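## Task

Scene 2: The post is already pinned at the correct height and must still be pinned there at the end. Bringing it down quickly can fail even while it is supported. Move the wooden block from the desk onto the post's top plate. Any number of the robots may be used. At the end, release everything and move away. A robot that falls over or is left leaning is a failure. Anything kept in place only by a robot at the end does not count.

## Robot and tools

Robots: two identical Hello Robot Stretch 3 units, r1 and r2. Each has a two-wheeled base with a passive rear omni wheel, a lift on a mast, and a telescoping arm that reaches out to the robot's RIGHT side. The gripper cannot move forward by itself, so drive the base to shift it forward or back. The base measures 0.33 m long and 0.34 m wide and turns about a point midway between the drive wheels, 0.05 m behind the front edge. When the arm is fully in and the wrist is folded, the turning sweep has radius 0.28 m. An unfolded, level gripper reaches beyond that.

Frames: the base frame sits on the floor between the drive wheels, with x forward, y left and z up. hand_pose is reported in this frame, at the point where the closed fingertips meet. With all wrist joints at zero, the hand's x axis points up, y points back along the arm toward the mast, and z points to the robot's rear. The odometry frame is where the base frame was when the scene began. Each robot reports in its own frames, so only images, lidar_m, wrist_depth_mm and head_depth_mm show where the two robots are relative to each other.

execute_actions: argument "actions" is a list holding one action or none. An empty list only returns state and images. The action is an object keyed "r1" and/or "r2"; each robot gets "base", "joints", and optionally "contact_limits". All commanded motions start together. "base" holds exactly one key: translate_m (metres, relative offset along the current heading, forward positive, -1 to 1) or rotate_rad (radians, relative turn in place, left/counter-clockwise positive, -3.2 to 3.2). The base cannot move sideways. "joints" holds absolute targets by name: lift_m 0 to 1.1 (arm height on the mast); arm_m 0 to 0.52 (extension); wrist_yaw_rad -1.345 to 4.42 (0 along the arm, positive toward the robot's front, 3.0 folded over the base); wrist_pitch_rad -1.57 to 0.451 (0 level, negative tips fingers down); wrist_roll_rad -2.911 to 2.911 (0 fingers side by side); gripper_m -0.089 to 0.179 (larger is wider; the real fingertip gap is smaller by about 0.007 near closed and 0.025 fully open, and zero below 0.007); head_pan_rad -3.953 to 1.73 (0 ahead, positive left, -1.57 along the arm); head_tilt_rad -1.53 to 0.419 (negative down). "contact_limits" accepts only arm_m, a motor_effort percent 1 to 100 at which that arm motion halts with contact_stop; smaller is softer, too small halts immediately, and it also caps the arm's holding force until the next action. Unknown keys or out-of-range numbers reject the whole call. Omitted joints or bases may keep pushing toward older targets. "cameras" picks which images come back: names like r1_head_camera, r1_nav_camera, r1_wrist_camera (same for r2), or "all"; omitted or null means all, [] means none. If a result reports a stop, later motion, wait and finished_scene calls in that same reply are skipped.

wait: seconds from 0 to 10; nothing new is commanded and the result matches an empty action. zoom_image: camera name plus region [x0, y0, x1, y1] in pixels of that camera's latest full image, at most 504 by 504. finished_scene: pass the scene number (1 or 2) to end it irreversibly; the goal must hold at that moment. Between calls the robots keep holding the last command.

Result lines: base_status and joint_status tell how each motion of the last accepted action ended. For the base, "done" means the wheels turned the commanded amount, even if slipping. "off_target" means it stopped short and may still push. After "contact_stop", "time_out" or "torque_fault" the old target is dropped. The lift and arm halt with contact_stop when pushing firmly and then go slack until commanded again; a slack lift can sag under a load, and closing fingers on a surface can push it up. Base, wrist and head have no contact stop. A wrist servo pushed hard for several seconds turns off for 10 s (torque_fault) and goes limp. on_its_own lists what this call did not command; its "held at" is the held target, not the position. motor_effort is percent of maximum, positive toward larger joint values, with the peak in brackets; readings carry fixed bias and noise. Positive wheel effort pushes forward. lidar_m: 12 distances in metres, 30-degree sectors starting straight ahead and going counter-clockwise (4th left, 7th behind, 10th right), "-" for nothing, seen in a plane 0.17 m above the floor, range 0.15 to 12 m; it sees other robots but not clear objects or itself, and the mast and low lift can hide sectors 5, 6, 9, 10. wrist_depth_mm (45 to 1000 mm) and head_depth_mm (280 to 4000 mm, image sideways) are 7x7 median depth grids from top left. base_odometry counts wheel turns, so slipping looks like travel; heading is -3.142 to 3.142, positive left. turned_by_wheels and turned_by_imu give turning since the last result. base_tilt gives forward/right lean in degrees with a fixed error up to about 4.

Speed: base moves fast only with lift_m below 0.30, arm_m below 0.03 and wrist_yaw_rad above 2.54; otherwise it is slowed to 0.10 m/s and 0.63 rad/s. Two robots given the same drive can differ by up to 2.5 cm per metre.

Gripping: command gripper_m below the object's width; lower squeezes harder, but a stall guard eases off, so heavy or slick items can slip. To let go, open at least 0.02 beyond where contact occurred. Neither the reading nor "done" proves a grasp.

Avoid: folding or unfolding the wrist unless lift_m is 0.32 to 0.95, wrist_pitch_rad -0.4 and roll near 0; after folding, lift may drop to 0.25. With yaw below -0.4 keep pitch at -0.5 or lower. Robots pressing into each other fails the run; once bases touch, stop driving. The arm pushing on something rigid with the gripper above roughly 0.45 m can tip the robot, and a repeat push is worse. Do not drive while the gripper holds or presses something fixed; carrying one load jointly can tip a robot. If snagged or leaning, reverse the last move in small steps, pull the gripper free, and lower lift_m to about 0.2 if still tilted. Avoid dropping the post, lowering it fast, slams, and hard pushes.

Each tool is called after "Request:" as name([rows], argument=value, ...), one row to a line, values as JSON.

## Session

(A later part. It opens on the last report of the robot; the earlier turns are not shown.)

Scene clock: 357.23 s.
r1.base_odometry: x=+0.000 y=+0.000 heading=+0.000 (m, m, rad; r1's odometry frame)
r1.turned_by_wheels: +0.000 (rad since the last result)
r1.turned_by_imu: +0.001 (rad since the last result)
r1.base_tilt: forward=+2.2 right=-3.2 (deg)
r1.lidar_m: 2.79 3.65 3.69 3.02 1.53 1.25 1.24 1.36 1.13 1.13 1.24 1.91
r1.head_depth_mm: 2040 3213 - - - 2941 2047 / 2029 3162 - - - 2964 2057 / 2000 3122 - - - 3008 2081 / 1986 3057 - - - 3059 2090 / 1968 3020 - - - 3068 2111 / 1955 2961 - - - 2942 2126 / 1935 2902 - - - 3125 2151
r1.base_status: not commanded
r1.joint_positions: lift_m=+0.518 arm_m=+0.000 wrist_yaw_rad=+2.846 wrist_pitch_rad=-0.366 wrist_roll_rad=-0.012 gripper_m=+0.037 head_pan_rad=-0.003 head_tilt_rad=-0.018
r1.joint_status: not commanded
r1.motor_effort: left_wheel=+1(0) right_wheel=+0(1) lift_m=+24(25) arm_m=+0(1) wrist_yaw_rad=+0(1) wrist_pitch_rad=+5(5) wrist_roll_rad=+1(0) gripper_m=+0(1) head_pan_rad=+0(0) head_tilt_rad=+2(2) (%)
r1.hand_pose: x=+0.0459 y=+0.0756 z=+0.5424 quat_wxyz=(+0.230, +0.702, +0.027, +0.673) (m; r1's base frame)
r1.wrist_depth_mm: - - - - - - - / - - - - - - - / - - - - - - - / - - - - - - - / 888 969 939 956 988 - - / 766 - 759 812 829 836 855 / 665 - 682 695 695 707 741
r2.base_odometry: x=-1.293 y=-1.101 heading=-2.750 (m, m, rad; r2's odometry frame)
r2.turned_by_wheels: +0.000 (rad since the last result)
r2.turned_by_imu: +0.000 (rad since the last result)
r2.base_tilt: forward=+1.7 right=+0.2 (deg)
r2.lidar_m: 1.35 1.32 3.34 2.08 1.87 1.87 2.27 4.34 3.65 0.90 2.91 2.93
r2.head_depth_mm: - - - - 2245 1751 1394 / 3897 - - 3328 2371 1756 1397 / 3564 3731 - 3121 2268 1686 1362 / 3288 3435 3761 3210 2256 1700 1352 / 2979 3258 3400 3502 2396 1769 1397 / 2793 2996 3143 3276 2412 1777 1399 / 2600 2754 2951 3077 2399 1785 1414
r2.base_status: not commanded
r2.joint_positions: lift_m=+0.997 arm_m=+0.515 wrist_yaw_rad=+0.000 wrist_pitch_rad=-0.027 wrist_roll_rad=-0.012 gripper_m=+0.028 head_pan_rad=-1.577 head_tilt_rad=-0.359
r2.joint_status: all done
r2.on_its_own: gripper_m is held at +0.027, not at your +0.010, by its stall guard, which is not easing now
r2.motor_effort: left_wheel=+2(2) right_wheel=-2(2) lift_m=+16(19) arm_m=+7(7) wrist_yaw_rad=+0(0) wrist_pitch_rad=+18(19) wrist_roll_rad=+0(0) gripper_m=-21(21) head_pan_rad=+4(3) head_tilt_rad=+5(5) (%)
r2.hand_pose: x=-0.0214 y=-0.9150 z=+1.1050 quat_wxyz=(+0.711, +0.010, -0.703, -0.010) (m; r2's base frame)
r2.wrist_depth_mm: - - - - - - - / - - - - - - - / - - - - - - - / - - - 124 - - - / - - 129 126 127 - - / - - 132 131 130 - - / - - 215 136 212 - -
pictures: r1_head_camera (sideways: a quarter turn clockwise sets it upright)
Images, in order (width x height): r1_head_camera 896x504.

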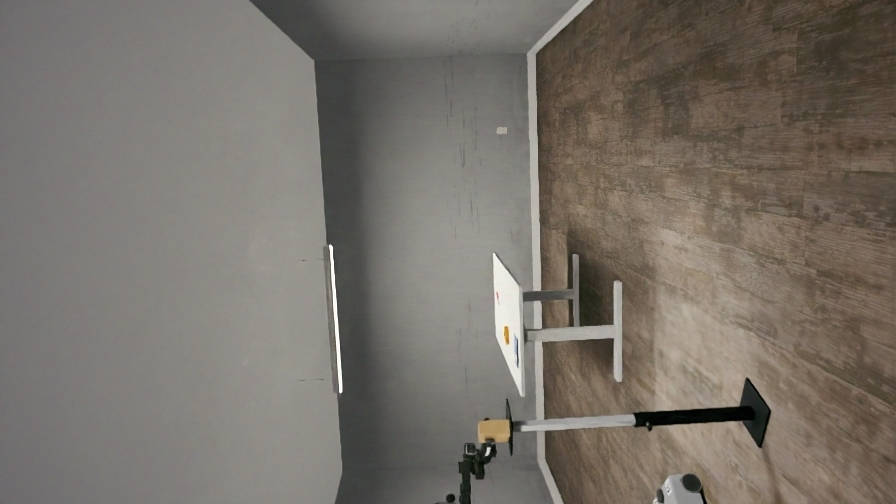

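Just touching (pitch changed). Lower a hair and release.

Request:
execute_actions([
  {"r2":{"joints":{"lift_m":0.992}}},
], cameras=[])

Request:
execute_actions([
  {"r2":{"joints":{"gripper_m":0.12}}},
], cameras=["r2_wrist_camera"])

Scene clock: 364.83 s.
r1.base_odometry: x=+0.000 y=+0.000 heading=+0.000 (m, m, rad; r1's odometry frame)
r1.turned_by_wheels: +0.000 (rad since the last result)
r1.turned_by_imu: +0.001 (rad since the last result)
r1.base_tilt: forward=+2.2 right=-3.2 (deg)
r1.lidar_m: 2.79 3.66 3.67 3.04 1.54 1.25 1.24 1.36 1.14 1.13 1.24 1.91
r1.head_depth_mm: 2038 3211 - - - 2909 2043 / 2035 3160 - - - 2971 2064 / 2006 3120 - - - 3025 2091 / 1988 3060 - - - 3038 2106 / 1973 2998 - - - 3080 2118 / 1958 2970 - - - 2919 2131 / 1932 2919 - - - 3160 2142
r1.base_status: not commanded
r1.joint_positions: lift_m=+0.518 arm_m=+0.000 wrist_yaw_rad=+2.846 wrist_pitch_rad=-0.366 wrist_roll_rad=-0.012 gripper_m=+0.037 head_pan_rad=-0.003 head_tilt_rad=-0.018
r1.joint_status: not commanded
r1.motor_effort: left_wheel=+0(0) right_wheel=-1(0) lift_m=+25(24) arm_m=+0(1) wrist_yaw_rad=-1(1) wrist_pitch_rad=+4(5) wrist_roll_rad=+0(0) gripper_m=+1(0) head_pan_rad=+0(1) head_tilt_rad=+2(2) (%)
r1.hand_pose: x=+0.0459 y=+0.0756 z=+0.5424 quat_wxyz=(+0.230, +0.702, +0.027, +0.673) (m; r1's base frame)
r1.wrist_depth_mm: - - - - - - - / - - - - - - - / - - - - - - - / - - - - - - - / 889 976 959 965 984 - - / 799 - 747 789 804 820 836 / 671 - 693 694 703 703 723
r2.base_odometry: x=-1.293 y=-1.101 heading=-2.750 (m, m, rad; r2's odometry frame)
r2.turned_by_wheels: +0.000 (rad since the last result)
r2.turned_by_imu: +0.000 (rad since the last result)
r2.base_tilt: forward=+1.6 right=+0.2 (deg)
r2.lidar_m: 1.35 1.32 3.33 2.08 1.87 1.87 2.27 4.34 3.64 0.91 2.91 2.92
r2.head_depth_mm: - - - - 2263 1746 1387 / 3943 - - 3349 2362 1754 1401 / 3523 3718 - 3168 2279 1696 1364 / 3330 3451 3727 3173 2287 1704 1355 / 3001 3205 3522 3521 2412 1759 1388 / 2787 2963 3126 3214 2404 1782 1400 / 2634 2777 2911 3107 2422 1799 1413
r2.base_status: not commanded
r2.joint_positions: lift_m=+0.992 arm_m=+0.515 wrist_yaw_rad=+0.000 wrist_pitch_rad=-0.015 wrist_roll_rad=-0.012 gripper_m=+0.028 head_pan_rad=-1.577 head_tilt_rad=-0.359
r2.joint_status: all done
r2.on_its_own: gripper_m is held at +0.027, not at your +0.010, by its stall guard, which is not easing now
r2.motor_effort: left_wheel=+2(2) right_wheel=-2(3) lift_m=+15(17) arm_m=+7(7) wrist_yaw_rad=+0(0) wrist_pitch_rad=+13(18) wrist_roll_rad=+0(0) gripper_m=-21(21) head_pan_rad=+3(3) head_tilt_rad=+5(5) (%)
r2.hand_pose: x=-0.0214 y=-0.9154 z=+1.1031 quat_wxyz=(+0.711, +0.006, -0.703, -0.006) (m; r2's base frame)
r2.wrist_depth_mm: - - - - - - - / - - - - - - - / - - - - - - - / - - - 124 - - - / - - 128 126 127 - - / - - 131 131 131 - - / - - 213 136 210 - -
pictures: none
No camera images: the call's "cameras" was empty. Leave "cameras" out to get every camera's image.

Scene clock: 366.23 s.
r1.base_odometry: x=+0.000 y=+0.000 heading=+0.000 (m, m, rad; r1's odometry frame)
r1.turned_by_wheels: +0.000 (rad since the last result)
r1.turned_by_imu: +0.000 (rad since the last result)
r1.base_tilt: forward=+2.2 right=-3.3 (deg)
r1.lidar_m: 2.78 3.64 3.66 3.03 1.54 1.25 1.24 1.36 1.14 1.13 1.24 1.91
r1.head_depth_mm: 2045 3179 - - - 2943 2034 / 2020 3165 - - - 2959 2075 / 2003 3112 - - - 3000 2092 / 1997 3060 - - - 3061 2096 / 1982 3017 - - - 3093 2105 / 1956 2971 - - - 2938 2143 / 1931 2932 - - - 3168 2151
r1.base_status: not commanded
r1.joint_positions: lift_m=+0.518 arm_m=+0.000 wrist_yaw_rad=+2.846 wrist_pitch_rad=-0.366 wrist_roll_rad=-0.012 gripper_m=+0.037 head_pan_rad=-0.003 head_tilt_rad=-0.018
r1.joint_status: not commanded
r1.motor_effort: left_wheel=+1(0) right_wheel=+0(0) lift_m=+25(24) arm_m=+0(0) wrist_yaw_rad=-1(1) wrist_pitch_rad=+5(5) wrist_roll_rad=+1(0) gripper_m=+1(0) head_pan_rad=+0(0) head_tilt_rad=+2(2) (%)
r1.hand_pose: x=+0.0459 y=+0.0756 z=+0.5424 quat_wxyz=(+0.230, +0.702, +0.027, +0.673) (m; r1's base frame)
r1.wrist_depth_mm: - - - - - - - / - - - - - - - / - - - - - - - / - - - - - - - / 926 940 976 959 994 - - / 759 - 752 801 813 839 844 / 654 - 688 687 712 706 715
r2.base_odometry: x=-1.293 y=-1.101 heading=-2.750 (m, m, rad; r2's odometry frame)
r2.turned_by_wheels: +0.000 (rad since the last result)
r2.turned_by_imu: +0.000 (rad since the last result)
r2.base_tilt: forward=+1.5 right=+0.2 (deg)
r2.lidar_m: 1.35 1.32 3.35 2.07 1.86 1.88 2.27 4.35 3.63 0.90 2.90 2.93
r2.head_depth_mm: - - - - 2241 1751 1408 / - - - 3371 2374 1748 1406 / 3564 3803 - 3152 2242 1685 1354 / 3233 3490 3778 3240 2267 1694 1347 / 3062 3202 3387 3455 2367 1766 1402 / 2810 2948 3152 3278 2390 1766 1405 / 2660 2746 2904 3023 2398 1778 1420
r2.base_status: not commanded
r2.joint_positions: lift_m=+0.992 arm_m=+0.515 wrist_yaw_rad=+0.000 wrist_pitch_rad=-0.006 wrist_roll_rad=-0.012 gripper_m=+0.120 head_pan_rad=-1.577 head_tilt_rad=-0.359
r2.joint_status: all done
r2.motor_effort: left_wheel=+2(2) right_wheel=-2(2) lift_m=+16(16) arm_m=+7(7) wrist_yaw_rad=+0(1) wrist_pitch_rad=+10(13) wrist_roll_rad=+0(1) gripper_m=+1(89) head_pan_rad=+3(3) head_tilt_rad=+5(5) (%)
r2.hand_pose: x=-0.0214 y=-0.9156 z=+1.1054 quat_wxyz=(+0.712, +0.003, -0.703, -0.002) (m; r2's base frame)
r2.wrist_depth_mm: - - - - - - - / - - - - - - - / - - - - - - - / - - - 129 - - - / - - - 127 - - - / - - - 131 - - - / - - 219 136 213 - -
pictures: r2_wrist_camera
Images, in order (width x height): r2_wrist_camera 644x364.

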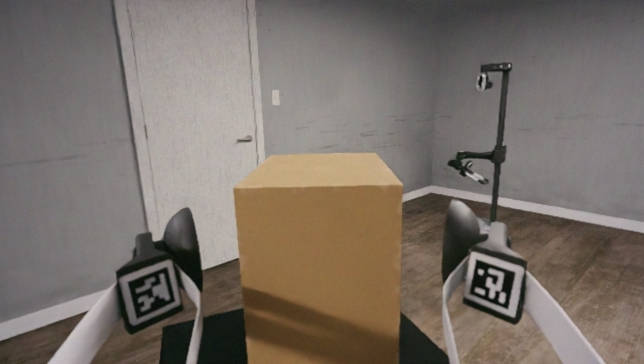

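Request:
execute_actions([
  {"r2":{"joints":{"arm_m":0.05}}},
], cameras=["r2_wrist_camera","r2_head_camera"])

Scene clock: 378.30 s.
r1.base_odometry: x=+0.000 y=+0.000 heading=+0.000 (m, m, rad; r1's odometry frame)
r1.turned_by_wheels: +0.000 (rad since the last result)
r1.turned_by_imu: +0.002 (rad since the last result)
r1.base_tilt: forward=+2.2 right=-3.2 (deg)
r1.lidar_m: 2.78 3.64 3.67 3.04 1.53 1.24 1.24 1.36 1.14 1.13 1.24 1.90
r1.head_depth_mm: 2031 3187 - - - 2913 2053 / 2030 3153 - - - 3021 2068 / 2003 3127 - - - 3003 2086 / 1986 3055 - - - 3039 2094 / 1973 3021 - - - 3092 2114 / 1953 2965 - - - 2921 2132 / 1933 2933 - - - 3135 2155
r1.base_status: not commanded
r1.joint_positions: lift_m=+0.518 arm_m=+0.000 wrist_yaw_rad=+2.846 wrist_pitch_rad=-0.366 wrist_roll_rad=-0.012 gripper_m=+0.037 head_pan_rad=-0.003 head_tilt_rad=-0.018
r1.joint_status: not commanded
r1.motor_effort: left_wheel=+0(0) right_wheel=+0(0) lift_m=+25(25) arm_m=+0(1) wrist_yaw_rad=-1(0) wrist_pitch_rad=+5(5) wrist_roll_rad=+0(0) gripper_m=+0(0) head_pan_rad=+0(0) head_tilt_rad=+2(2) (%)
r1.hand_pose: x=+0.0459 y=+0.0756 z=+0.5424 quat_wxyz=(+0.230, +0.702, +0.027, +0.673) (m; r1's base frame)
r1.wrist_depth_mm: - - - - - - - / - - - - - - - / - - - - - - - / - - - - - - - / 907 920 952 937 - - - / 780 - 745 802 830 825 859 / 665 - 688 695 720 699 731
r2.base_odometry: x=-1.293 y=-1.101 heading=-2.750 (m, m, rad; r2's odometry frame)
r2.turned_by_wheels: +0.000 (rad since the last result)
r2.turned_by_imu: +0.001 (rad since the last result)
r2.base_tilt: forward=+1.6 right=+0.1 (deg)
r2.lidar_m: 1.35 1.32 3.33 2.08 1.86 1.88 2.27 4.33 3.64 0.91 2.91 2.93
r2.head_depth_mm: - - - 3656 - - - / 3857 - - - - - - / 3558 3897 - 3368 - - - / 3291 3514 3710 3391 2381 1727 1404 / 3033 3204 3401 3497 2382 1775 1408 / 2803 2912 3156 3187 2458 1775 1409 / 2604 2786 2957 3048 2390 1782 1407
r2.base_status: not commanded
r2.joint_positions: lift_m=+0.992 arm_m=+0.050 wrist_yaw_rad=+0.000 wrist_pitch_rad=-0.005 wrist_roll_rad=-0.012 gripper_m=+0.120 head_pan_rad=-1.577 head_tilt_rad=-0.359
r2.joint_status: all done
r2.motor_effort: left_wheel=+2(2) right_wheel=-2(2) lift_m=+15(15) arm_m=-8(8) wrist_yaw_rad=+0(0) wrist_pitch_rad=+9(9) wrist_roll_rad=+0(0) gripper_m=+1(0) head_pan_rad=+4(3) head_tilt_rad=+5(5) (%)
r2.hand_pose: x=-0.0214 y=-0.4515 z=+1.1057 quat_wxyz=(+0.712, +0.002, -0.703, -0.002) (m; r2's base frame)
r2.wrist_depth_mm: - - - - - - - / - - - - - - - / - - - - - - - / - - - 638 - - - / - - - - - - - / - - - - - - - / - - - - - - -
pictures: r2_head_camera (sideways: a quarter turn clockwise sets it upright), r2_wrist_camera
Images, in order (width x height): r2_head_camera 896x504, r2_wrist_camera 644x364.

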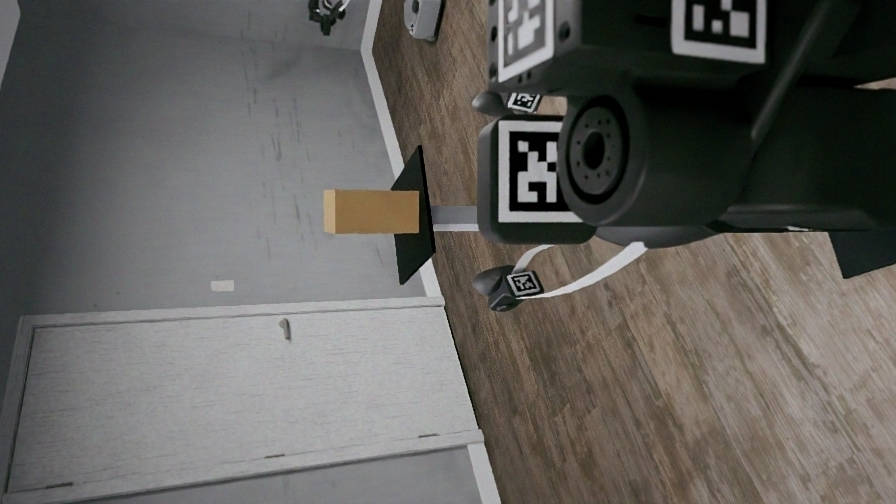

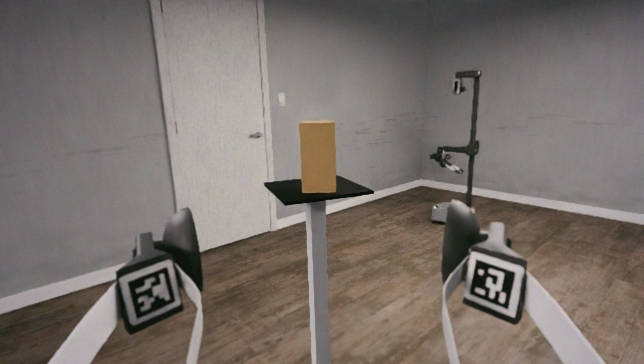

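Request:
finished_scene(scene=2)

The scene is finished: the task was done.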